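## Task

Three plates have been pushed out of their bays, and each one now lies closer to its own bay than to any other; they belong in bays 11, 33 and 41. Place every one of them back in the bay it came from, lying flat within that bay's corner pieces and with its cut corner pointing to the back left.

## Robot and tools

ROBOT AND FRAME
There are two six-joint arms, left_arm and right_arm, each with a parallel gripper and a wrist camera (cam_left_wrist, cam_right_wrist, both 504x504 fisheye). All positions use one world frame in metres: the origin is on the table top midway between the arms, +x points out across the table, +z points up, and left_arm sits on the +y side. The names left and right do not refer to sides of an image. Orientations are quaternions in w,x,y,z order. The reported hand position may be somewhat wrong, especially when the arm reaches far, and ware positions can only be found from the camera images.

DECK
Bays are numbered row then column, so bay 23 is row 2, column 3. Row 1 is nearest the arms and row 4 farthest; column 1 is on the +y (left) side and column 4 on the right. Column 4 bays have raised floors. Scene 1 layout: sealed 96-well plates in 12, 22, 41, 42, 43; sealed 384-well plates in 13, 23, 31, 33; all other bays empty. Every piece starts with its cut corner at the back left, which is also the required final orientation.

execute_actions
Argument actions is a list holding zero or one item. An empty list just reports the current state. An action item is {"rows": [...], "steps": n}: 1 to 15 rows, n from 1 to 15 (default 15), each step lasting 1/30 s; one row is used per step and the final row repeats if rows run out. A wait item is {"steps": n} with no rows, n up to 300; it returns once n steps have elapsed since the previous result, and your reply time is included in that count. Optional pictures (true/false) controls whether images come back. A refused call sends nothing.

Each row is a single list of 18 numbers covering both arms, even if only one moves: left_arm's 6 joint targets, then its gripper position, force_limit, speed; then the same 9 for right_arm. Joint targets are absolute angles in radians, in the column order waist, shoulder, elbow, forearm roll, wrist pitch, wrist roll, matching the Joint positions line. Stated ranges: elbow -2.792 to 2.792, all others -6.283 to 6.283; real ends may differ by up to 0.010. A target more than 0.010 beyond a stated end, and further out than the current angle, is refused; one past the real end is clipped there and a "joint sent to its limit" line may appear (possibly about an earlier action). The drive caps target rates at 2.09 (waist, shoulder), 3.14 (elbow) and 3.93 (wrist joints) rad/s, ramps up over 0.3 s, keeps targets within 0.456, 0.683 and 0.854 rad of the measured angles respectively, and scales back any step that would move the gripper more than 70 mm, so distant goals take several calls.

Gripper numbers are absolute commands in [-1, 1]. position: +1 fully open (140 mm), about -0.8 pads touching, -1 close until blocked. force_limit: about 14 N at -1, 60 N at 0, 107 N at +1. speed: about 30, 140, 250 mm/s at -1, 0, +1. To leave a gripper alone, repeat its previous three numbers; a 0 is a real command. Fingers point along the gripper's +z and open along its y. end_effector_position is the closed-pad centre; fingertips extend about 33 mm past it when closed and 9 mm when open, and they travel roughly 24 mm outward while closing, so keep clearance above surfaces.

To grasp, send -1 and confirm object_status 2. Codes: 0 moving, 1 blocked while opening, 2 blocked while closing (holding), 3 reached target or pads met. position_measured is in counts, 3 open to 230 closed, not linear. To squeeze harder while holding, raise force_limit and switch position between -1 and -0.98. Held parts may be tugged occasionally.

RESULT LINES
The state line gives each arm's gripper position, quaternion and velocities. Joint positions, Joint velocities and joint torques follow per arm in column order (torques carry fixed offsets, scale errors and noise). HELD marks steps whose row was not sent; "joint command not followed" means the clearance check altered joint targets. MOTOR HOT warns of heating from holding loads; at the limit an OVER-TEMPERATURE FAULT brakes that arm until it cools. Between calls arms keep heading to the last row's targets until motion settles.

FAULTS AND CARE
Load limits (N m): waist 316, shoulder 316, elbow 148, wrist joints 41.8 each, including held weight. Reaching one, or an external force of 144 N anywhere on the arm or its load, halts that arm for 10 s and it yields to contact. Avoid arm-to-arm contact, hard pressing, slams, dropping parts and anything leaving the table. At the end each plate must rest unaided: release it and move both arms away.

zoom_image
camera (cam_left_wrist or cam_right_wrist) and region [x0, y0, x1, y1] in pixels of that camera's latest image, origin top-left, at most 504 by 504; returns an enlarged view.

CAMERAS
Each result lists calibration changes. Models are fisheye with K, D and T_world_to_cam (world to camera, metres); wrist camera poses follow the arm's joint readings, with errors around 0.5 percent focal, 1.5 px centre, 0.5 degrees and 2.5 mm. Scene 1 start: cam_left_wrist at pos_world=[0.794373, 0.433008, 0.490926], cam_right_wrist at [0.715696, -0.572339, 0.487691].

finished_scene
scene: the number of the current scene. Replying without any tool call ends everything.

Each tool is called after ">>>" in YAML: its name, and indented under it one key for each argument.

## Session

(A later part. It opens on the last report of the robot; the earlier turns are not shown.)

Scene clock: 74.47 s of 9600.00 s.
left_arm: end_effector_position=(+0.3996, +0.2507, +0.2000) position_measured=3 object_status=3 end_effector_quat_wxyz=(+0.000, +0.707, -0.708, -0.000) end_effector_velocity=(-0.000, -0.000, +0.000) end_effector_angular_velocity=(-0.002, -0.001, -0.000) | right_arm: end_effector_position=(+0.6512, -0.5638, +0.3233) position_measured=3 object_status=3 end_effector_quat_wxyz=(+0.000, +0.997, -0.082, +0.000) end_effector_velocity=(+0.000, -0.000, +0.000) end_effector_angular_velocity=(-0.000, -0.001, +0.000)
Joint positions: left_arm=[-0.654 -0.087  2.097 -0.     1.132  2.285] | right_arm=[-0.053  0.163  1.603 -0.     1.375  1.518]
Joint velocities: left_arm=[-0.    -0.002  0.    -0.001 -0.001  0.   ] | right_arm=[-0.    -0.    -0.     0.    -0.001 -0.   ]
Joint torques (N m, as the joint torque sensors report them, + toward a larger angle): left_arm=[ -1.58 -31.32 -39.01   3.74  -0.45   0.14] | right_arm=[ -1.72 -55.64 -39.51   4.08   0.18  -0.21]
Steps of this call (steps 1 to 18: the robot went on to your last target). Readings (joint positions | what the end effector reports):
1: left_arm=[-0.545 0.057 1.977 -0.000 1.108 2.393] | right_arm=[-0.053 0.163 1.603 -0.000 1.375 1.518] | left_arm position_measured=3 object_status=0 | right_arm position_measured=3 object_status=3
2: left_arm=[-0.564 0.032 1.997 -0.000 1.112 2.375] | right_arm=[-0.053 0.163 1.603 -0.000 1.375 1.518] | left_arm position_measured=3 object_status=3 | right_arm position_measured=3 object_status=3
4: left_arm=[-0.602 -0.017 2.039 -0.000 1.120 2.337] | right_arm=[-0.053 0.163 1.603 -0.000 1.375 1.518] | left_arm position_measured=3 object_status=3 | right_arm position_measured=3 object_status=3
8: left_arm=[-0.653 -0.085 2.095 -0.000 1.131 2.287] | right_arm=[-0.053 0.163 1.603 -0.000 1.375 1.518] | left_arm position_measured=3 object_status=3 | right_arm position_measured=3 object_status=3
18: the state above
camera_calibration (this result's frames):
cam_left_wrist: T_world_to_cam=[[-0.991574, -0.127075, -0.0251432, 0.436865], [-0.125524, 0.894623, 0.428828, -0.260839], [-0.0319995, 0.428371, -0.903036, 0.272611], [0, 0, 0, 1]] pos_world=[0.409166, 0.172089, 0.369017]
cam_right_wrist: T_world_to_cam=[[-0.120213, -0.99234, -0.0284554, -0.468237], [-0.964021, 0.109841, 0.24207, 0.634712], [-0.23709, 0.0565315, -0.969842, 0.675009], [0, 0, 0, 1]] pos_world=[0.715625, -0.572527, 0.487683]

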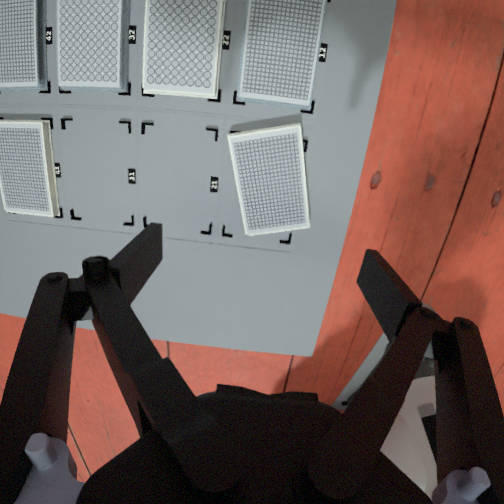

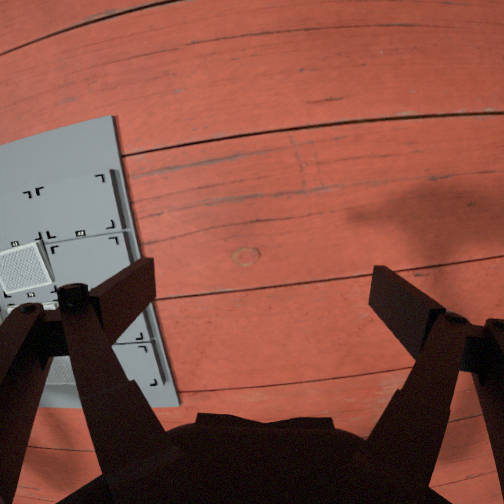

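>>> execute_actions:
  actions:
    - {"rows":[[-0.6914,0.0285,2.2183,0,0.8948,1.974,0.55,0,0,-0.053,0.163,1.603,0,1.375,1.518,1,0,0]],"steps":14}
  pictures: false

>>> execute_actions:
  actions:
    - {"rows":[[-0.6914,0.0914,2.26,0,0.7902,1.974,0.55,0,0,-0.053,0.163,1.603,0,1.375,1.518,1,0,0]],"steps":13}

Scene clock: 105.03 s of 9600.00 s.
left_arm: end_effector_position=(+0.3888, +0.2376, +0.0901) position_measured=59 object_status=0 end_effector_quat_wxyz=(+0.000, +0.797, -0.604, +0.000) end_effector_velocity=(-0.001, +0.001, -0.002) end_effector_angular_velocity=(+0.001, +0.001, +0.002) | right_arm: end_effector_position=(+0.6512, -0.5638, +0.3233) position_measured=3 object_status=3 end_effector_quat_wxyz=(+0.000, +0.997, -0.082, +0.000) end_effector_velocity=(-0.000, -0.000, -0.000) end_effector_angular_velocity=(-0.003, +0.001, +0.002)
Joint positions: left_arm=[-0.691  0.028  2.218 -0.     0.895  1.974] | right_arm=[-0.053  0.163  1.603 -0.     1.375  1.518]
Joint velocities: left_arm=[-0.     0.001  0.002 -0.    -0.002 -0.003] | right_arm=[ 0.001 -0.     0.    -0.003 -0.    -0.   ]
Joint torques (N m, as the joint torque sensors report them, + toward a larger angle): left_arm=[ -1.18 -36.37 -33.82   3.26  -0.54  -0.14] | right_arm=[ -2.06 -56.15 -39.09   4.12   0.07  -0.36]
Steps of this call (steps 1 to 15: the robot went on to your last target; steps 16 to 90: nothing new was sent; then 27.10 s passed at rest; steps 91 to 104: all 14 steps of this action). Readings (joint positions | what the end effector reports):
91: left_arm=[-0.654 -0.087 2.097 0.000 1.132 2.284] | right_arm=[-0.053 0.163 1.603 -0.000 1.375 1.518] | left_arm position_measured=3 object_status=0 | right_arm position_measured=3 object_status=3
92: left_arm=[-0.655 -0.085 2.100 0.000 1.125 2.276] | right_arm=[-0.053 0.163 1.603 -0.000 1.375 1.518] | left_arm position_measured=6 object_status=0 | right_arm position_measured=3 object_status=3
94: left_arm=[-0.662 -0.062 2.123 0.000 1.080 2.216] | right_arm=[-0.053 0.163 1.603 -0.000 1.375 1.518] | left_arm position_measured=22 object_status=0 | right_arm position_measured=3 object_status=3
98: left_arm=[-0.685 0.008 2.197 0.000 0.938 2.031] | right_arm=[-0.053 0.163 1.603 -0.000 1.375 1.518] | left_arm position_measured=52 object_status=0 | right_arm position_measured=3 object_status=3
104: the state above

Scene clock: 105.47 s of 9600.00 s.
left_arm: end_effector_position=(+0.3886, +0.2376, +0.0440) position_measured=59 object_status=3 end_effector_quat_wxyz=(-0.000, +0.797, -0.604, -0.000) end_effector_velocity=(-0.000, -0.000, -0.000) end_effector_angular_velocity=(-0.000, +0.000, +0.001) | right_arm: end_effector_position=(+0.6512, -0.5638, +0.3233) position_measured=3 object_status=3 end_effector_quat_wxyz=(+0.000, +0.997, -0.082, +0.000) end_effector_velocity=(+0.001, +0.000, +0.001) end_effector_angular_velocity=(+0.000, -0.001, +0.001)
Joint positions: left_arm=[-0.691  0.092  2.26  -0.     0.79   1.974] | right_arm=[-0.053  0.163  1.603 -0.     1.375  1.518]
Joint velocities: left_arm=[ 0.     0.     0.    -0.    -0.001 -0.001] | right_arm=[ 0.001 -0.    -0.001  0.001  0.    -0.   ]
Joint torques (N m, as the joint torque sensors report them, + toward a larger angle): left_arm=[ -0.84 -39.07 -29.27   2.87  -0.52   0.16] | right_arm=[ -1.91 -55.1  -39.64   4.24   0.    -0.3 ]
Steps of this call (steps 1 to 13: all 13 steps of this action). Readings (joint positions | what the end effector reports):
1: left_arm=[-0.691 0.029 2.218 -0.000 0.894 1.974] | right_arm=[-0.053 0.163 1.603 -0.000 1.375 1.518] | left_arm position_measured=59 object_status=3 | right_arm position_measured=3 object_status=3
2: left_arm=[-0.691 0.033 2.221 -0.000 0.887 1.974] | right_arm=[-0.053 0.163 1.603 -0.000 1.375 1.518] | left_arm position_measured=59 object_status=3 | right_arm position_measured=3 object_status=3
4: left_arm=[-0.691 0.063 2.241 -0.000 0.837 1.974] | right_arm=[-0.053 0.163 1.603 -0.000 1.375 1.518] | left_arm position_measured=59 object_status=3 | right_arm position_measured=3 object_status=3
8: left_arm=[-0.691 0.092 2.260 -0.000 0.791 1.974] | right_arm=[-0.053 0.163 1.603 -0.000 1.375 1.518] | left_arm position_measured=59 object_status=3 | right_arm position_measured=3 object_status=3
13: the state above
camera_calibration (this result's frames):
cam_left_wrist: T_world_to_cam=[[-0.920222, -0.390588, -0.0251296, 0.455282], [-0.362846, 0.827267, 0.42892, -0.0753894], [-0.146742, 0.40382, -0.902993, 0.187368], [0, 0, 0, 1]] pos_world=[0.4191, 0.164532, 0.212969]
cam_right_wrist: T_world_to_cam=[[-0.120213, -0.99234, -0.0284554, -0.468237], [-0.964021, 0.109841, 0.24207, 0.634712], [-0.23709, 0.0565316, -0.969841, 0.675009], [0, 0, 0, 1]] pos_world=[0.715625, -0.572527, 0.487683]

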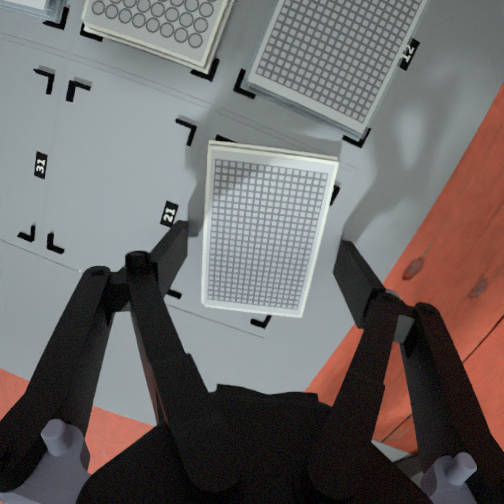

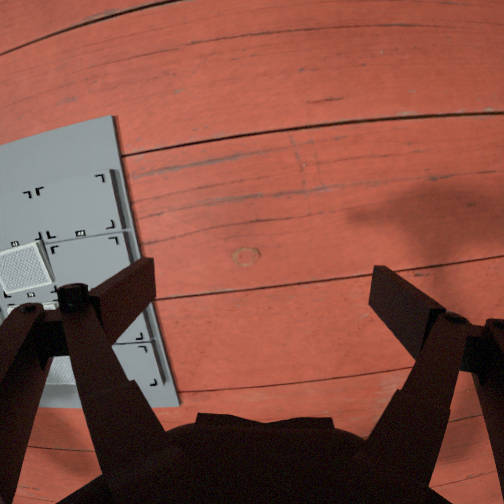

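Image scale nearly identical to the 41 grasp. Close.

>>> execute_actions:
  actions:
    - {"rows":[[-0.6914,0.0914,2.26,0,0.7902,1.974,-1,0,-0.5,-0.053,0.163,1.603,0,1.375,1.518,1,0,0]],"steps":15}
  pictures: false

>>> execute_actions:
  actions:
    - {"steps":6}
  pictures: false

Scene clock: 111.23 s of 9600.00 s.
left_arm: end_effector_position=(+0.3887, +0.2376, +0.0441) position_measured=110 object_status=0 end_effector_quat_wxyz=(+0.000, +0.797, -0.604, +0.000) end_effector_velocity=(+0.000, -0.000, +0.001) end_effector_angular_velocity=(-0.002, -0.002, -0.001) | right_arm: end_effector_position=(+0.6512, -0.5638, +0.3233) position_measured=3 object_status=3 end_effector_quat_wxyz=(+0.000, +0.997, -0.082, +0.000) end_effector_velocity=(-0.000, +0.000, -0.000) end_effector_angular_velocity=(+0.000, +0.001, -0.000)
Joint positions: left_arm=[-0.691  0.091  2.26   0.     0.79   1.974] | right_arm=[-0.053  0.163  1.603 -0.     1.375  1.518]
Joint velocities: left_arm=[-0.    -0.002 -0.     0.    -0.     0.001] | right_arm=[-0.    -0.     0.     0.     0.001  0.   ]
Joint torques (N m, as the joint torque sensors report them, + toward a larger angle): left_arm=[ -2.1  -36.49 -28.51   2.55  -1.18   0.06] | right_arm=[ -2.27 -55.5  -38.77   4.11   0.09  -0.27]
Steps of this call (steps 1 to 15: the robot went on to your last target; steps 16 to 90: nothing new was sent; then 2.27 s passed at rest; steps 91 to 105: all 15 steps of this action). Readings (joint positions | what the end effector reports):
91: left_arm=[-0.691 0.091 2.260 0.000 0.790 1.974] | right_arm=[-0.053 0.163 1.603 -0.000 1.375 1.518] | left_arm position_measured=59 object_status=0 | right_arm position_measured=3 object_status=3
92: left_arm=[-0.691 0.091 2.260 0.000 0.790 1.974] | right_arm=[-0.053 0.163 1.603 -0.000 1.375 1.518] | left_arm position_measured=61 object_status=0 | right_arm position_measured=3 object_status=3
94: left_arm=[-0.691 0.091 2.260 0.000 0.790 1.974] | right_arm=[-0.053 0.163 1.603 -0.000 1.375 1.518] | left_arm position_measured=71 object_status=0 | right_arm position_measured=3 object_status=3
98: left_arm=[-0.691 0.091 2.260 0.000 0.790 1.974] | right_arm=[-0.053 0.163 1.603 -0.000 1.375 1.518] | left_arm position_measured=89 object_status=0 | right_arm position_measured=3 object_status=3
105: the state above

Scene clock: 111.43 s of 9600.00 s.
left_arm: end_effector_position=(+0.3887, +0.2376, +0.0441) position_measured=110 object_status=2 end_effector_quat_wxyz=(+0.000, +0.797, -0.604, +0.000) end_effector_velocity=(-0.000, +0.000, +0.000) end_effector_angular_velocity=(-0.001, -0.000, -0.000) | right_arm: end_effector_position=(+0.6512, -0.5638, +0.3233) position_measured=3 object_status=3 end_effector_quat_wxyz=(+0.000, +0.997, -0.082, +0.000) end_effector_velocity=(-0.000, -0.000, -0.000) end_effector_angular_velocity=(-0.001, +0.001, -0.000)
Joint positions: left_arm=[-0.691  0.091  2.26   0.     0.79   1.974] | right_arm=[-0.053  0.163  1.603 -0.     1.375  1.518]
Joint velocities: left_arm=[-0.    -0.002  0.001  0.    -0.     0.   ] | right_arm=[-0.    -0.     0.    -0.001  0.001  0.   ]
Joint torques (N m, as the joint torque sensors report them, + toward a larger angle): left_arm=[ -1.03 -37.4  -28.05   2.81  -1.33  -0.1 ] | right_arm=[ -0.99 -56.31 -39.22   4.25   0.03  -0.33]
Steps of this call (steps 1 to 6: the robot went on to your last target). Readings (joint positions | what the end effector reports):
1: left_arm=[-0.691 0.091 2.260 0.000 0.790 1.974] | right_arm=[-0.053 0.163 1.603 -0.000 1.375 1.518] | left_arm position_measured=110 object_status=0 | right_arm position_measured=3 object_status=3
2: left_arm=[-0.691 0.091 2.260 0.000 0.790 1.974] | right_arm=[-0.053 0.163 1.603 -0.000 1.375 1.518] | left_arm position_measured=110 object_status=0 | right_arm position_measured=3 object_status=3
4: left_arm=[-0.691 0.091 2.260 0.000 0.790 1.974] | right_arm=[-0.053 0.163 1.603 -0.000 1.375 1.518] | left_arm position_measured=110 object_status=2 | right_arm position_measured=3 object_status=3
6: the state above

>>> execute_actions:
  actions:
    - {"rows":[[-0.6914,0.0449,2.2292,0,0.8675,1.974,-1,0,-0.5,-0.053,0.163,1.603,0,1.375,1.518,1,0,0]],"steps":10}
  pictures: false

>>> execute_actions:
  actions:
    - {"rows":[[-0.6561,0.0585,2.2456,0,0.8375,2.28,-1,0,-0.5,-0.053,0.163,1.603,0,1.375,1.518,1,0,0]],"steps":12}
  pictures: false

>>> execute_actions:
  actions:
    - {"rows":[[-0.6561,0.079,2.2592,0,0.8034,2.28,-1,0,-0.5,-0.053,0.163,1.603,0,1.375,1.518,1,0,0]],"steps":10}

>>> zoom_image:
  camera: "cam_left_wrist"
  region: [160,110,400,360]

Scene clock: 124.50 s of 9600.00 s.
left_arm: end_effector_position=(+0.3890, +0.2373, +0.0778) position_measured=110 object_status=2 end_effector_quat_wxyz=(+0.000, +0.797, -0.604, -0.000) end_effector_velocity=(+0.000, +0.000, +0.001) end_effector_angular_velocity=(-0.001, -0.001, +0.000) | right_arm: end_effector_position=(+0.6512, -0.5638, +0.3233) position_measured=3 object_status=3 end_effector_quat_wxyz=(+0.000, +0.997, -0.082, +0.000) end_effector_velocity=(-0.000, +0.001, -0.001) end_effector_angular_velocity=(+0.001, +0.001, -0.000)
Joint positions: left_arm=[-0.691  0.045  2.229 -0.     0.867  1.974] | right_arm=[-0.053  0.163  1.603 -0.     1.375  1.518]
Joint velocities: left_arm=[ 0.    -0.001 -0.     0.     0.001 -0.001] | right_arm=[0.    0.    0.001 0.001 0.    0.   ]
Joint torques (N m, as the joint torque sensors report them, + toward a larger angle): left_arm=[  0.35 -36.47 -32.2    3.09  -0.37   0.19] | right_arm=[ -2.88 -56.56 -39.82   4.12   0.1   -0.26]
Steps of this call (steps 1 to 15: the robot went on to your last target; steps 16 to 90: nothing new was sent; then 9.73 s passed at rest; steps 91 to 100: all 10 steps of this action). Readings (joint positions | what the end effector reports):
91: left_arm=[-0.691 0.091 2.260 0.000 0.790 1.974] | right_arm=[-0.053 0.163 1.603 -0.000 1.375 1.518] | left_arm position_measured=110 object_status=2 | right_arm position_measured=3 object_status=3
92: left_arm=[-0.691 0.088 2.258 -0.000 0.798 1.974] | right_arm=[-0.053 0.163 1.603 -0.000 1.375 1.518] | left_arm position_measured=110 object_status=2 | right_arm position_measured=3 object_status=3
94: left_arm=[-0.691 0.061 2.239 -0.000 0.842 1.974] | right_arm=[-0.053 0.163 1.603 -0.000 1.375 1.518] | left_arm position_measured=110 object_status=2 | right_arm position_measured=3 object_status=3
98: left_arm=[-0.691 0.045 2.229 -0.000 0.867 1.974] | right_arm=[-0.053 0.163 1.603 -0.000 1.375 1.518] | left_arm position_measured=110 object_status=2 | right_arm position_measured=3 object_status=3
100: the state above

Scene clock: 124.90 s of 9600.00 s.
left_arm: end_effector_position=(+0.3988, +0.2504, +0.0648) position_measured=110 object_status=2 end_effector_quat_wxyz=(-0.000, +0.708, -0.706, +0.000) end_effector_velocity=(-0.000, +0.000, -0.000) end_effector_angular_velocity=(-0.000, -0.000, -0.004) | right_arm: end_effector_position=(+0.6512, -0.5638, +0.3233) position_measured=3 object_status=3 end_effector_quat_wxyz=(+0.000, +0.997, -0.082, +0.000) end_effector_velocity=(+0.000, -0.000, +0.000) end_effector_angular_velocity=(-0.001, -0.001, +0.000)
Joint positions: left_arm=[-0.656  0.058  2.246  0.     0.838  2.28 ] | right_arm=[-0.053  0.163  1.603 -0.     1.375  1.518]
Joint velocities: left_arm=[ 0.    -0.     0.001  0.    -0.001  0.004] | right_arm=[-0.    -0.    -0.001 -0.    -0.001 -0.001]
Joint torques (N m, as the joint torque sensors report them, + toward a larger angle): left_arm=[ -1.63 -40.36 -32.43   2.75  -0.2   -0.06] | right_arm=[ -1.96 -55.58 -39.2    3.89   0.02  -0.17]
Steps of this call (steps 1 to 12: all 12 steps of this action). Readings (joint positions | what the end effector reports):
1: left_arm=[-0.691 0.045 2.229 -0.000 0.867 1.974] | right_arm=[-0.053 0.163 1.603 -0.000 1.375 1.518] | left_arm position_measured=110 object_status=2 | right_arm position_measured=3 object_status=3
2: left_arm=[-0.690 0.045 2.229 -0.000 0.867 1.983] | right_arm=[-0.053 0.163 1.603 -0.000 1.375 1.518] | left_arm position_measured=110 object_status=2 | right_arm position_measured=3 object_status=3
4: left_arm=[-0.684 0.047 2.233 0.000 0.861 2.042] | right_arm=[-0.053 0.163 1.603 -0.000 1.375 1.518] | left_arm position_measured=110 object_status=2 | right_arm position_measured=3 object_status=3
8: left_arm=[-0.660 0.057 2.244 0.000 0.841 2.244] | right_arm=[-0.053 0.163 1.603 -0.000 1.375 1.518] | left_arm position_measured=110 object_status=2 | right_arm position_measured=3 object_status=3
12: the state above

Scene clock: 125.23 s of 9600.00 s.
left_arm: end_effector_position=(+0.3986, +0.2507, +0.0500) position_measured=110 object_status=2 end_effector_quat_wxyz=(-0.000, +0.708, -0.706, +0.000) end_effector_velocity=(+0.000, -0.000, +0.001) end_effector_angular_velocity=(-0.001, -0.002, +0.000) | right_arm: end_effector_position=(+0.6512, -0.5638, +0.3233) position_measured=3 object_status=3 end_effector_quat_wxyz=(+0.000, +0.997, -0.082, +0.000) end_effector_velocity=(+0.001, +0.000, +0.000) end_effector_angular_velocity=(-0.001, -0.001, +0.001)
Joint positions: left_arm=[-0.656  0.079  2.259  0.     0.803  2.28 ] | right_arm=[-0.053  0.163  1.603 -0.     1.375  1.518]
Joint velocities: left_arm=[-0.    -0.002 -0.     0.    -0.    -0.001] | right_arm=[ 0.001  0.    -0.001 -0.001 -0.001 -0.   ]
Joint torques (N m, as the joint torque sensors report them, + toward a larger angle): left_arm=[ -0.82 -41.   -30.97   2.81  -0.2    0.03] | right_arm=[ -2.16 -56.14 -39.55   4.08   0.07  -0.41]
Steps of this call (steps 1 to 10: all 10 steps of this action). Readings (joint positions | what the end effector reports):
1: left_arm=[-0.656 0.059 2.246 0.000 0.837 2.280] | right_arm=[-0.053 0.163 1.603 -0.000 1.375 1.518] | left_arm position_measured=110 object_status=2 | right_arm position_measured=3 object_status=3
2: left_arm=[-0.656 0.062 2.248 0.000 0.830 2.280] | right_arm=[-0.053 0.163 1.603 -0.000 1.375 1.518] | left_arm position_measured=110 object_status=2 | right_arm position_measured=3 object_status=3
4: left_arm=[-0.656 0.077 2.258 0.000 0.807 2.280] | right_arm=[-0.053 0.163 1.603 -0.000 1.375 1.518] | left_arm position_measured=110 object_status=2 | right_arm position_measured=3 object_status=3
8: left_arm=[-0.656 0.079 2.259 0.000 0.803 2.280] | right_arm=[-0.053 0.163 1.603 -0.000 1.375 1.518] | left_arm position_measured=110 object_status=2 | right_arm position_measured=3 object_status=3
10: the state above
camera_calibration (this result's frames):
cam_left_wrist: T_world_to_cam=[[-0.991153, -0.130296, -0.0252648, 0.432756], [-0.128482, 0.894202, 0.42883, -0.195372], [-0.0332829, 0.428282, -0.903032, 0.137602], [0, 0, 0, 1]] pos_world=[0.408405, 0.172155, 0.218974]
cam_right_wrist: T_world_to_cam=[[-0.120213, -0.99234, -0.0284552, -0.468237], [-0.964021, 0.109841, 0.24207, 0.634712], [-0.23709, 0.0565314, -0.969841, 0.675009], [0, 0, 0, 1]] pos_world=[0.715625, -0.572527, 0.487683]

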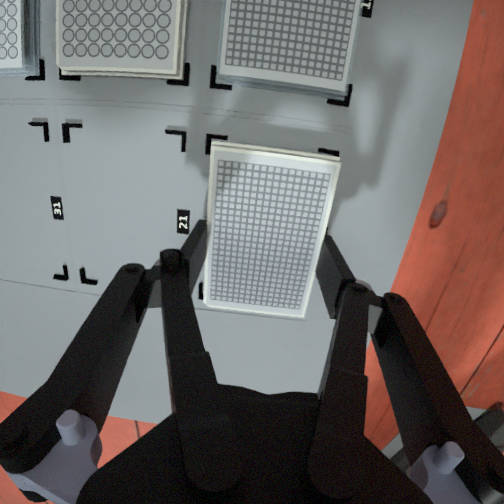

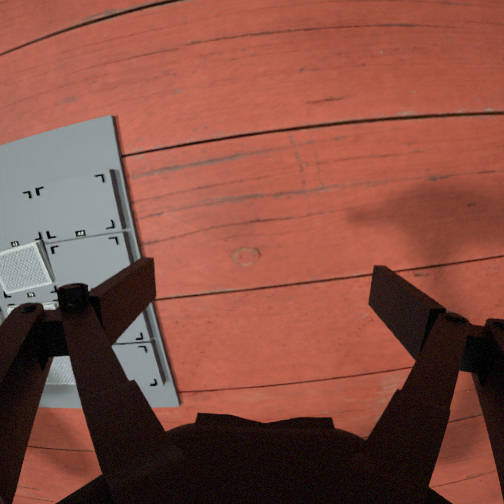

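Region (160, 110, 400, 360) of cam_left_wrist's 504x504 image, scaled by 2.016, with more detail than that image has; it fills the left 484 columns of this view, and the rest is white.

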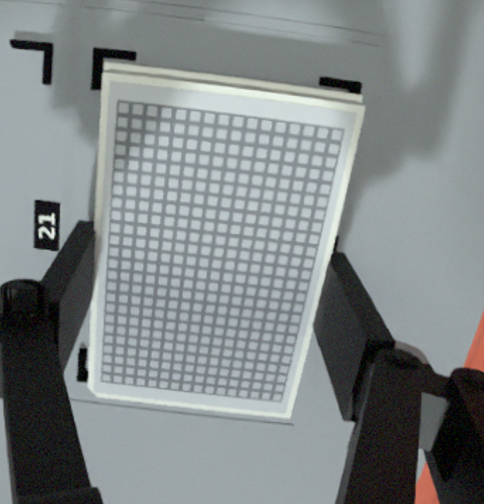

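>>> execute_actions:
  actions:
    - {"rows":[[-0.6541,0.084,2.2585,0,0.7991,2.282,-1,0,-0.5,-0.053,0.163,1.603,0,1.375,1.518,1,0,0]],"steps":9}

>>> zoom_image:
  camera: "cam_left_wrist"
  region: [160,110,400,360]

Scene clock: 131.57 s of 9600.00 s.
left_arm: end_effector_position=(+0.4001, +0.2503, +0.0480) position_measured=110 object_status=2 end_effector_quat_wxyz=(+0.000, +0.708, -0.706, -0.000) end_effector_velocity=(-0.000, +0.001, -0.000) end_effector_angular_velocity=(+0.001, +0.001, +0.000) | right_arm: end_effector_position=(+0.6512, -0.5638, +0.3233) position_measured=3 object_status=3 end_effector_quat_wxyz=(+0.000, +0.997, -0.082, +0.000) end_effector_velocity=(-0.000, -0.001, -0.000) end_effector_angular_velocity=(-0.001, +0.001, -0.000)
Joint positions: left_arm=[-0.654  0.084  2.259 -0.     0.799  2.282] | right_arm=[-0.053  0.163  1.603 -0.     1.375  1.518]
Joint velocities: left_arm=[ 0.    -0.     0.001  0.     0.001 -0.   ] | right_arm=[-0.    -0.     0.    -0.002  0.    -0.   ]
Joint torques (N m, as the joint torque sensors report them, + toward a larger angle): left_arm=[ -2.38 -43.52 -31.14   3.19  -0.48  -0.24] | right_arm=[ -1.51 -55.5  -39.03   4.15   0.08  -0.44]
Steps of this call (steps 1 to 15: the robot went on to your last target; steps 16 to 90: nothing new was sent; then 3.03 s passed at rest; steps 91 to 99: all 9 steps of this action). Readings (joint positions | what the end effector reports):
91: left_arm=[-0.656 0.079 2.259 -0.000 0.803 2.280] | right_arm=[-0.053 0.163 1.603 -0.000 1.375 1.518] | left_arm position_measured=110 object_status=2 | right_arm position_measured=3 object_status=3
92: left_arm=[-0.655 0.081 2.259 -0.000 0.801 2.281] | right_arm=[-0.053 0.163 1.603 -0.000 1.375 1.518] | left_arm position_measured=110 object_status=2 | right_arm position_measured=3 object_status=3
94: left_arm=[-0.654 0.084 2.259 -0.000 0.799 2.282] | right_arm=[-0.053 0.163 1.603 -0.000 1.375 1.518] | left_arm position_measured=110 object_status=2 | right_arm position_measured=3 object_status=3
98: left_arm=[-0.654 0.084 2.259 -0.000 0.799 2.282] | right_arm=[-0.053 0.163 1.603 -0.000 1.375 1.518] | left_arm position_measured=110 object_status=2 | right_arm position_measured=3 object_status=3
99: the state above
camera_calibration (this result's frames):
cam_left_wrist: T_world_to_cam=[[-0.991153, -0.130313, -0.0251817, 0.434145], [-0.128462, 0.894212, 0.428816, -0.193938], [-0.0333624, 0.428257, -0.903041, 0.136075], [0, 0, 0, 1]] pos_world=[0.409931, 0.171721, 0.216978]
cam_right_wrist: T_world_to_cam=[[-0.120213, -0.99234, -0.0284552, -0.468237], [-0.964021, 0.109841, 0.24207, 0.634711], [-0.23709, 0.0565314, -0.969841, 0.675009], [0, 0, 0, 1]] pos_world=[0.715625, -0.572527, 0.487683]

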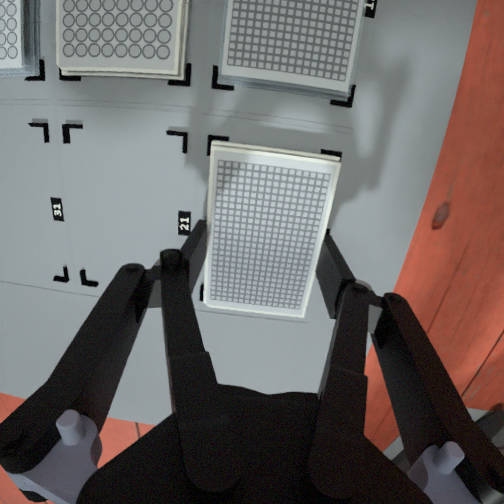

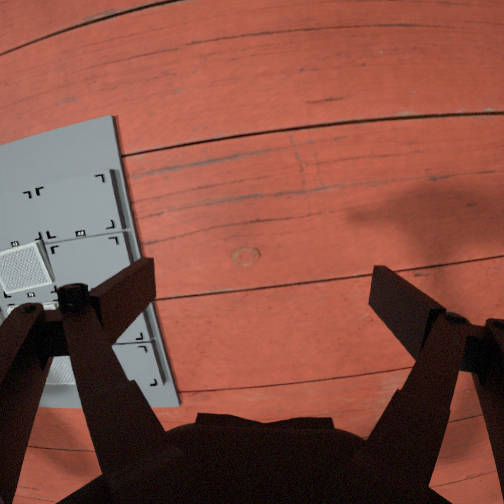

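Region (160, 110, 400, 360) of cam_left_wrist's 504x504 image, scaled by 2.016, with more detail than that image has; it fills the left 484 columns of this view, and the rest is white.

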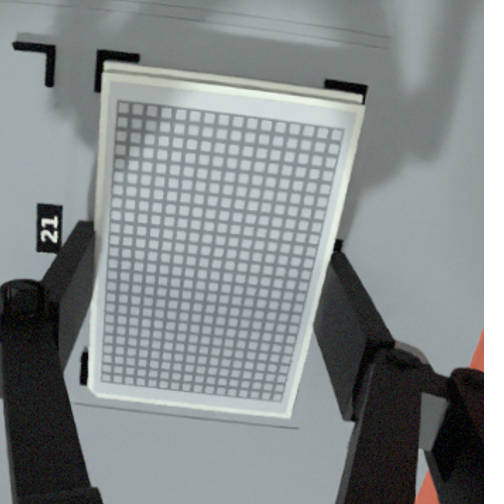

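Good. Lower to .044.

>>> execute_actions:
  actions:
    - {"rows":[[-0.6541,0.0898,2.2619,0,0.7899,2.282,-1,0,-0.5,-0.053,0.163,1.603,0,1.375,1.518,1,0,0]],"steps":9}

Scene clock: 136.00 s of 9600.00 s.
left_arm: end_effector_position=(+0.4002, +0.2503, +0.0440) position_measured=110 object_status=2 end_effector_quat_wxyz=(-0.000, +0.708, -0.706, +0.000) end_effector_velocity=(+0.000, -0.000, +0.000) end_effector_angular_velocity=(-0.000, -0.000, +0.000) | right_arm: end_effector_position=(+0.6512, -0.5638, +0.3233) position_measured=3 object_status=3 end_effector_quat_wxyz=(+0.000, +0.997, -0.082, +0.000) end_effector_velocity=(+0.001, -0.000, +0.000) end_effector_angular_velocity=(-0.000, -0.001, -0.001)
Joint positions: left_arm=[-0.654  0.09   2.262  0.     0.79   2.282] | right_arm=[-0.053  0.163  1.603 -0.     1.375  1.518]
Joint velocities: left_arm=[-0.    -0.    -0.001 -0.     0.    -0.   ] | right_arm=[-0.     0.    -0.001  0.    -0.     0.   ]
Joint torques (N m, as the joint torque sensors report them, + toward a larger angle): left_arm=[ -2.37 -40.93 -27.43   1.86   0.71  -0.22] | right_arm=[ -2.81 -55.92 -39.32   4.03  -0.08  -0.37]
Steps of this call (steps 1 to 15: the robot went on to your last target; steps 16 to 90: nothing new was sent; then 1.13 s passed at rest; steps 91 to 99: all 9 steps of this action). Readings (joint positions | what the end effector reports):
91: left_arm=[-0.654 0.084 2.259 0.000 0.799 2.282] | right_arm=[-0.053 0.163 1.603 -0.000 1.375 1.518] | left_arm position_measured=110 object_status=2 | right_arm position_measured=3 object_status=3
92: left_arm=[-0.654 0.086 2.260 0.000 0.795 2.282] | right_arm=[-0.053 0.163 1.603 -0.000 1.375 1.518] | left_arm position_measured=110 object_status=2 | right_arm position_measured=3 object_status=3
94: left_arm=[-0.654 0.090 2.262 0.000 0.790 2.282] | right_arm=[-0.053 0.163 1.603 -0.000 1.375 1.518] | left_arm position_measured=110 object_status=2 | right_arm position_measured=3 object_status=3
98: left_arm=[-0.654 0.090 2.262 0.000 0.790 2.282] | right_arm=[-0.053 0.163 1.603 -0.000 1.375 1.518] | left_arm position_measured=110 object_status=2 | right_arm position_measured=3 object_status=3
99: the state above
camera_calibration (this result's frames):
cam_left_wrist: T_world_to_cam=[[-0.991155, -0.130276, -0.025298, 0.434103], [-0.12848, 0.89423, 0.428772, -0.192236], [-0.0332364, 0.42823, -0.903058, 0.132467], [0, 0, 0, 1]] pos_world=[0.409968, 0.171729, 0.213033]
cam_right_wrist: T_world_to_cam=[[-0.120213, -0.99234, -0.0284553, -0.468237], [-0.964021, 0.109841, 0.24207, 0.634712], [-0.23709, 0.0565314, -0.969842, 0.675009], [0, 0, 0, 1]] pos_world=[0.715625, -0.572527, 0.487683]

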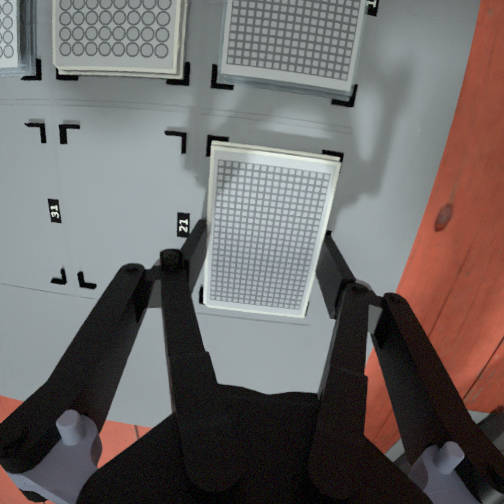

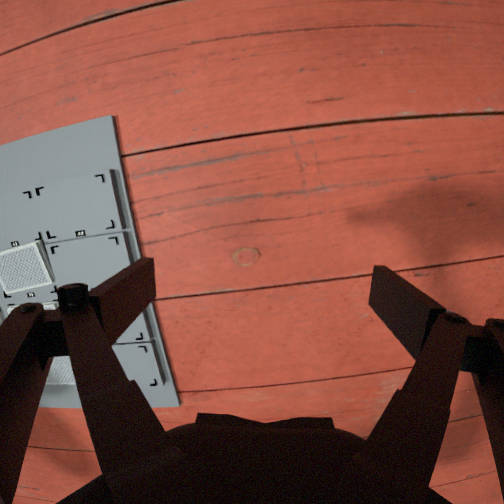

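>>> execute_actions:
  actions:
    - {"rows":[[-0.6541,0.0898,2.2619,0,0.7899,2.282,0.45,0,-0.5,-0.053,0.163,1.603,0,1.375,1.518,1,0,0]],"steps":11}
  pictures: false

>>> execute_actions:
  actions:
    - {"rows":[[-0.6541,-0.0172,2.1949,0,0.9639,2.282,0.45,0,-0.5,-0.053,0.163,1.603,0,1.375,1.518,1,0,0]],"steps":12}

>>> zoom_image:
  camera: "cam_left_wrist"
  region: [180,60,400,300]

Scene clock: 141.03 s of 9600.00 s.
left_arm: end_effector_position=(+0.4000, +0.2504, +0.0439) position_measured=72 object_status=0 end_effector_quat_wxyz=(+0.000, +0.708, -0.706, -0.000) end_effector_velocity=(+0.001, -0.000, +0.000) end_effector_angular_velocity=(-0.001, -0.002, -0.001) | right_arm: end_effector_position=(+0.6512, -0.5638, +0.3233) position_measured=3 object_status=3 end_effector_quat_wxyz=(+0.000, +0.997, -0.082, +0.000) end_effector_velocity=(+0.000, +0.000, +0.000) end_effector_angular_velocity=(+0.001, -0.001, -0.000)
Joint positions: left_arm=[-0.654  0.09   2.262 -0.     0.79   2.282] | right_arm=[-0.053  0.163  1.603 -0.     1.375  1.518]
Joint velocities: left_arm=[ 0.    -0.     0.     0.001 -0.002  0.   ] | right_arm=[-0.    -0.    -0.001  0.002  0.     0.   ]
Joint torques (N m, as the joint torque sensors report them, + toward a larger angle): left_arm=[ -0.11 -39.96 -31.77   2.57  -0.89  -0.19] | right_arm=[ -2.01 -56.16 -39.37   4.08   0.01  -0.25]
Steps of this call (steps 1 to 15: the robot went on to your last target; steps 16 to 90: nothing new was sent; then 1.67 s passed at rest; steps 91 to 101: all 11 steps of this action). Readings (joint positions | what the end effector reports):
91: left_arm=[-0.654 0.090 2.262 -0.000 0.790 2.282] | right_arm=[-0.053 0.163 1.603 -0.000 1.375 1.518] | left_arm position_measured=110 object_status=0 | right_arm position_measured=3 object_status=3
92: left_arm=[-0.654 0.090 2.262 -0.000 0.790 2.282] | right_arm=[-0.053 0.163 1.603 -0.000 1.375 1.518] | left_arm position_measured=110 object_status=0 | right_arm position_measured=3 object_status=3
94: left_arm=[-0.654 0.090 2.262 -0.000 0.790 2.282] | right_arm=[-0.053 0.163 1.603 -0.000 1.375 1.518] | left_arm position_measured=99 object_status=0 | right_arm position_measured=3 object_status=3
98: left_arm=[-0.654 0.090 2.262 -0.000 0.790 2.282] | right_arm=[-0.053 0.163 1.603 -0.000 1.375 1.518] | left_arm position_measured=81 object_status=0 | right_arm position_measured=3 object_status=3
101: the state above

Scene clock: 141.43 s of 9600.00 s.
left_arm: end_effector_position=(+0.3974, +0.2534, +0.1210) position_measured=72 object_status=3 end_effector_quat_wxyz=(-0.000, +0.708, -0.706, +0.000) end_effector_velocity=(-0.000, +0.000, -0.001) end_effector_angular_velocity=(+0.002, +0.002, +0.001) | right_arm: end_effector_position=(+0.6512, -0.5638, +0.3233) position_measured=3 object_status=3 end_effector_quat_wxyz=(+0.000, +0.997, -0.082, +0.000) end_effector_velocity=(-0.000, -0.000, -0.000) end_effector_angular_velocity=(-0.001, +0.001, +0.000)
Joint positions: left_arm=[-0.654 -0.017  2.195  0.     0.964  2.282] | right_arm=[-0.053  0.163  1.603 -0.     1.375  1.518]
Joint velocities: left_arm=[-0.     0.002 -0.    -0.     0.002 -0.001] | right_arm=[ 0.     0.     0.    -0.001  0.    -0.   ]
Joint torques (N m, as the joint torque sensors report them, + toward a larger angle): left_arm=[ -2.89 -29.35 -35.47   3.17  -0.73   0.23] | right_arm=[ -2.49 -56.66 -39.15   4.11   0.13  -0.32]
Steps of this call (steps 1 to 12: all 12 steps of this action). Readings (joint positions | what the end effector reports):
1: left_arm=[-0.654 0.090 2.262 -0.000 0.790 2.282] | right_arm=[-0.053 0.163 1.603 -0.000 1.375 1.518] | left_arm position_measured=72 object_status=0 | right_arm position_measured=3 object_status=3
2: left_arm=[-0.654 0.086 2.259 -0.000 0.798 2.282] | right_arm=[-0.053 0.163 1.603 -0.000 1.375 1.518] | left_arm position_measured=72 object_status=0 | right_arm position_measured=3 object_status=3
4: left_arm=[-0.654 0.054 2.239 -0.000 0.849 2.282] | right_arm=[-0.053 0.163 1.603 -0.000 1.375 1.518] | left_arm position_measured=72 object_status=0 | right_arm position_measured=3 object_status=3
8: left_arm=[-0.654 -0.016 2.196 0.000 0.961 2.282] | right_arm=[-0.053 0.163 1.603 -0.000 1.375 1.518] | left_arm position_measured=72 object_status=3 | right_arm position_measured=3 object_status=3
12: the state above
camera_calibration (this result's frames):
cam_left_wrist: T_world_to_cam=[[-0.991162, -0.130231, -0.0252479, 0.433681], [-0.128417, 0.894223, 0.428806, -0.228471], [-0.0332666, 0.428259, -0.903044, 0.200568], [0, 0, 0, 1]] pos_world=[0.407181, 0.174888, 0.290041]
cam_right_wrist: T_world_to_cam=[[-0.120213, -0.99234, -0.0284553, -0.468237], [-0.964021, 0.109841, 0.24207, 0.634711], [-0.23709, 0.0565314, -0.969841, 0.675009], [0, 0, 0, 1]] pos_world=[0.715625, -0.572527, 0.487683]

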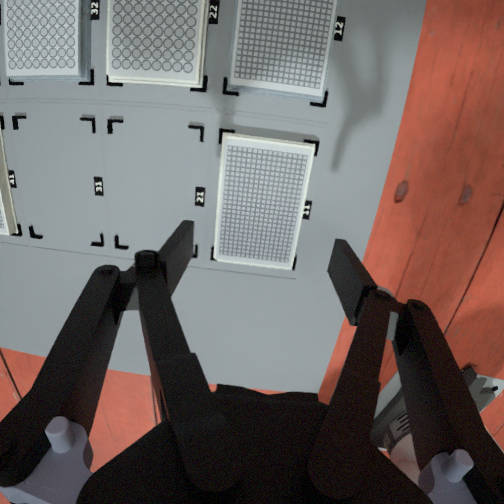

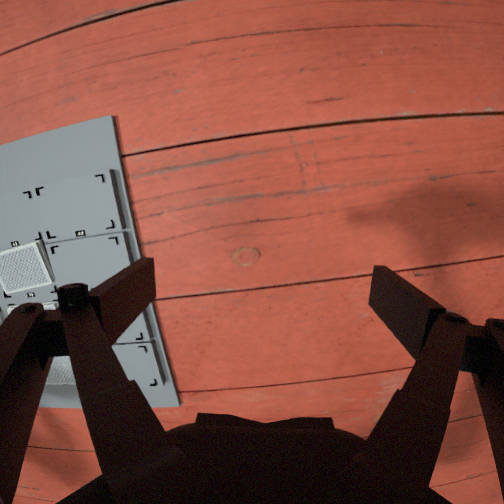

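Region (180, 60, 400, 300) of cam_left_wrist's 504x504 image, scaled by 2.100, with more detail than that image has; it fills the left 462 columns of this view, and the rest is white.

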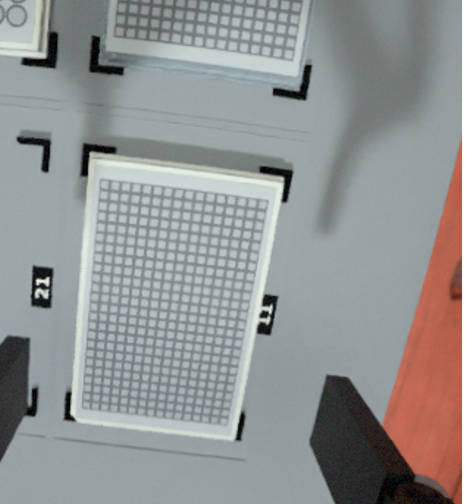

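>>> execute_actions:
  actions:
    - {"rows":[[-0.7061,0.4997,1.3319,0,1.31,2.233,1,0,0,-0.053,0.163,1.603,0,1.375,1.518,1,0,0]],"steps":15}
  pictures: false

>>> execute_actions:
  actions:
    - {"steps":20}

>>> zoom_image:
  camera: "cam_left_wrist"
  region: [150,90,370,260]

Scene clock: 149.50 s of 9600.00 s.
left_arm: end_effector_position=(+0.5207, +0.0829, +0.1828) position_measured=3 object_status=0 end_effector_quat_wxyz=(-0.001, +0.707, -0.707, -0.009) end_effector_velocity=(+0.278, -0.403, +0.128) end_effector_angular_velocity=(-0.032, -0.028, -0.005) | right_arm: end_effector_position=(+0.6512, -0.5638, +0.3233) position_measured=3 object_status=3 end_effector_quat_wxyz=(+0.000, +0.997, -0.082, +0.000) end_effector_velocity=(-0.000, +0.000, -0.000) end_effector_angular_velocity=(+0.001, +0.000, -0.000)
Joint positions: left_arm=[-0.682  0.256  1.753 -0.     1.15   2.256] | right_arm=[-0.053  0.163  1.603 -0.     1.375  1.518]
Joint velocities: left_arm=[-0.061  0.612 -1.054  0.001  0.4   -0.056] | right_arm=[ 0.     0.    -0.     0.001  0.001  0.   ]
Joint torques (N m, as the joint torque sensors report them, + toward a larger angle): left_arm=[ -0.06 -64.45 -37.43   3.38  -0.84  -0.22] | right_arm=[ -1.89 -55.2  -39.08   4.15  -0.08  -0.34]
Steps of this call (steps 1 to 15: the robot went on to your last target; steps 16 to 90: nothing new was sent; then 4.57 s passed at rest; steps 91 to 105: all 15 steps of this action). Readings (joint positions | what the end effector reports):
91: left_arm=[-0.654 -0.017 2.195 -0.000 0.964 2.282] | right_arm=[-0.053 0.163 1.603 -0.000 1.375 1.518] | left_arm position_measured=72 object_status=0 | right_arm position_measured=3 object_status=3
92: left_arm=[-0.654 -0.013 2.188 -0.000 0.968 2.281] | right_arm=[-0.053 0.163 1.603 -0.000 1.375 1.518] | left_arm position_measured=69 object_status=0 | right_arm position_measured=3 object_status=3
94: left_arm=[-0.658 0.019 2.140 -0.000 0.992 2.278] | right_arm=[-0.053 0.163 1.603 -0.000 1.375 1.518] | left_arm position_measured=54 object_status=0 | right_arm position_measured=3 object_status=3
98: left_arm=[-0.668 0.115 1.996 -0.000 1.057 2.269] | right_arm=[-0.053 0.163 1.603 -0.000 1.375 1.518] | left_arm position_measured=23 object_status=0 | right_arm position_measured=3 object_status=3
105: the state above

Scene clock: 150.17 s of 9600.00 s.
left_arm: end_effector_position=(+0.6192, -0.0695, +0.2201) position_measured=3 object_status=3 end_effector_quat_wxyz=(-0.000, +0.707, -0.707, +0.000) end_effector_velocity=(+0.000, -0.000, +0.001) end_effector_angular_velocity=(-0.001, -0.001, -0.001) | right_arm: end_effector_position=(+0.6512, -0.5638, +0.3233) position_measured=3 object_status=3 end_effector_quat_wxyz=(+0.000, +0.997, -0.082, +0.000) end_effector_velocity=(-0.001, -0.000, -0.001) end_effector_angular_velocity=(+0.000, +0.001, +0.001)
Joint positions: left_arm=[-0.706  0.5    1.332  0.     1.31   2.233] | right_arm=[-0.053  0.163  1.603 -0.     1.375  1.518]
Joint velocities: left_arm=[ 0.    -0.001 -0.     0.    -0.     0.001] | right_arm=[-0.    -0.     0.001 -0.     0.    -0.001]
Joint torques (N m, as the joint torque sensors report them, + toward a larger angle): left_arm=[ -4.92 -93.65 -40.95   4.18  -0.54  -0.01] | right_arm=[ -1.62 -55.36 -39.04   4.17   0.07  -0.14]
Steps of this call (steps 1 to 20: the robot went on to your last target). Readings (joint positions | what the end effector reports):
1: left_arm=[-0.684 0.277 1.717 -0.000 1.164 2.254] | right_arm=[-0.053 0.163 1.603 -0.000 1.375 1.518] | left_arm position_measured=3 object_status=0 | right_arm position_measured=3 object_status=3
2: left_arm=[-0.686 0.298 1.681 -0.000 1.178 2.252] | right_arm=[-0.053 0.163 1.603 -0.000 1.375 1.518] | left_arm position_measured=3 object_status=3 | right_arm position_measured=3 object_status=3
4: left_arm=[-0.690 0.340 1.607 -0.000 1.205 2.248] | right_arm=[-0.053 0.163 1.603 -0.000 1.375 1.518] | left_arm position_measured=3 object_status=3 | right_arm position_measured=3 object_status=3
8: left_arm=[-0.699 0.429 1.455 -0.000 1.263 2.240] | right_arm=[-0.053 0.163 1.603 -0.000 1.375 1.518] | left_arm position_measured=3 object_status=3 | right_arm position_measured=3 object_status=3
20: the state above
camera_calibration (this result's frames):
cam_left_wrist: T_world_to_cam=[[-0.991537, -0.127345, -0.0252693, 0.614406], [-0.125824, 0.894622, 0.428741, 0.0447249], [-0.0319914, 0.428292, -0.903074, 0.43495], [0, 0, 0, 1]] pos_world=[0.628748, -0.148056, 0.389142]
cam_right_wrist: T_world_to_cam=[[-0.120213, -0.99234, -0.0284552, -0.468237], [-0.964021, 0.109841, 0.24207, 0.634712], [-0.23709, 0.0565313, -0.969841, 0.675009], [0, 0, 0, 1]] pos_world=[0.715625, -0.572527, 0.487683]

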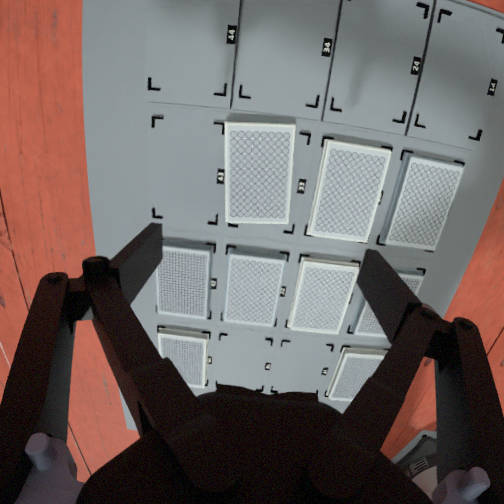

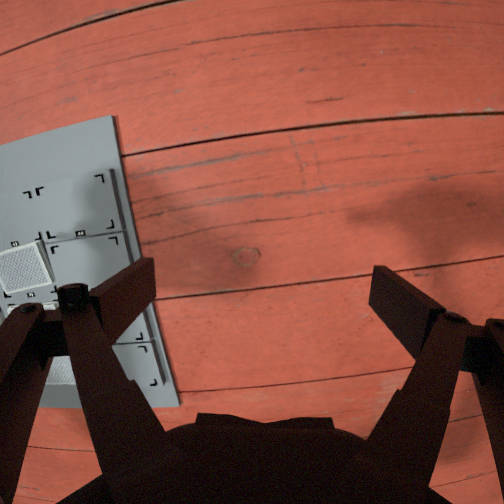

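Region (150, 90, 370, 260) of cam_left_wrist's 504x504 image, scaled by 2.291, with more detail than that image has; it fills the top 389 rows of this view, and the rest is white.

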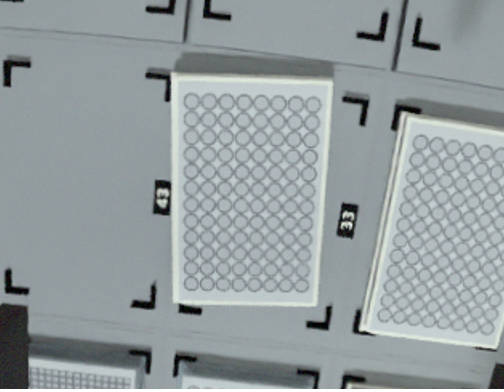

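>>> execute_actions:
  actions:
    - {"rows":[[-0.712,0.5992,1.4193,0,1.1231,2.114,0.45,0,0,-0.053,0.163,1.603,0,1.375,1.518,1,0,0]],"steps":14}

Scene clock: 169.03 s of 9600.00 s.
left_arm: end_effector_position=(+0.6256, -0.0858, +0.0901) position_measured=72 object_status=0 end_effector_quat_wxyz=(-0.000, +0.746, -0.666, +0.000) end_effector_velocity=(-0.002, +0.002, -0.003) end_effector_angular_velocity=(+0.004, +0.003, +0.000) | right_arm: end_effector_position=(+0.6512, -0.5638, +0.3233) position_measured=3 object_status=3 end_effector_quat_wxyz=(+0.000, +0.997, -0.082, +0.000) end_effector_velocity=(-0.000, -0.000, -0.000) end_effector_angular_velocity=(-0.001, +0.000, +0.001)
Joint positions: left_arm=[-0.712  0.599  1.419  0.     1.123  2.114] | right_arm=[-0.053  0.163  1.603 -0.     1.375  1.518]
Joint velocities: left_arm=[-0.     0.001  0.006 -0.    -0.001 -0.   ] | right_arm=[ 0.     0.     0.001 -0.001 -0.001 -0.   ]
Joint torques (N m, as the joint torque sensors report them, + toward a larger angle): left_arm=[   1.64 -102.84  -38.3     3.91   -0.15    0.05] | right_arm=[ -1.45 -55.6  -39.25   4.16   0.06  -0.28]
Steps of this call (steps 1 to 15: the robot went on to your last target; steps 16 to 90: nothing new was sent; then 15.40 s passed at rest; steps 91 to 104: all 14 steps of this action). Readings (joint positions | what the end effector reports):
91: left_arm=[-0.706 0.500 1.332 -0.000 1.310 2.233] | right_arm=[-0.053 0.163 1.603 -0.000 1.375 1.518] | left_arm position_measured=3 object_status=0 | right_arm position_measured=3 object_status=3
92: left_arm=[-0.706 0.504 1.335 -0.000 1.302 2.227] | right_arm=[-0.053 0.163 1.603 -0.000 1.375 1.518] | left_arm position_measured=6 object_status=0 | right_arm position_measured=3 object_status=3
94: left_arm=[-0.708 0.532 1.361 -0.000 1.247 2.193] | right_arm=[-0.053 0.163 1.603 -0.000 1.375 1.518] | left_arm position_measured=22 object_status=0 | right_arm position_measured=3 object_status=3
98: left_arm=[-0.711 0.590 1.411 -0.000 1.141 2.125] | right_arm=[-0.053 0.163 1.603 -0.000 1.375 1.518] | left_arm position_measured=52 object_status=0 | right_arm position_measured=3 object_status=3
104: the state above
camera_calibration (this result's frames):
cam_left_wrist: T_world_to_cam=[[-0.970856, -0.238306, -0.025457, 0.592908], [-0.225953, 0.874734, 0.428702, 0.176764], [-0.0798942, 0.42196, -0.903087, 0.354154], [0, 0, 0, 1]] pos_world=[0.643864, -0.162766, 0.259147]
cam_right_wrist: T_world_to_cam=[[-0.120213, -0.99234, -0.0284553, -0.468237], [-0.964021, 0.109841, 0.24207, 0.634712], [-0.23709, 0.0565315, -0.969841, 0.675009], [0, 0, 0, 1]] pos_world=[0.715625, -0.572527, 0.487683]

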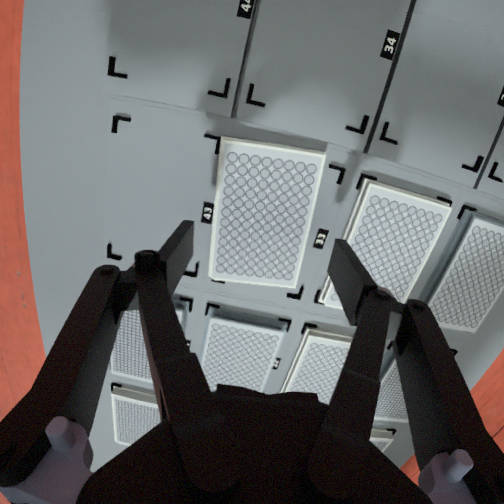

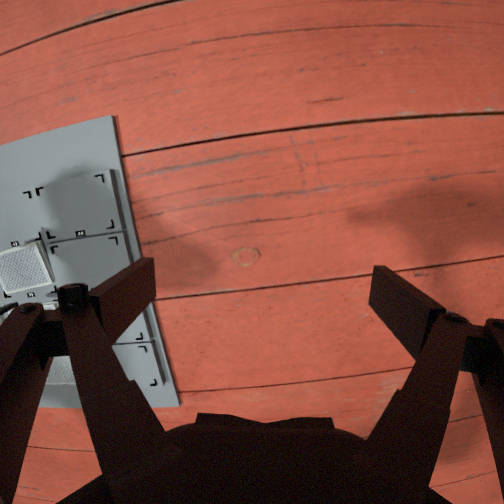

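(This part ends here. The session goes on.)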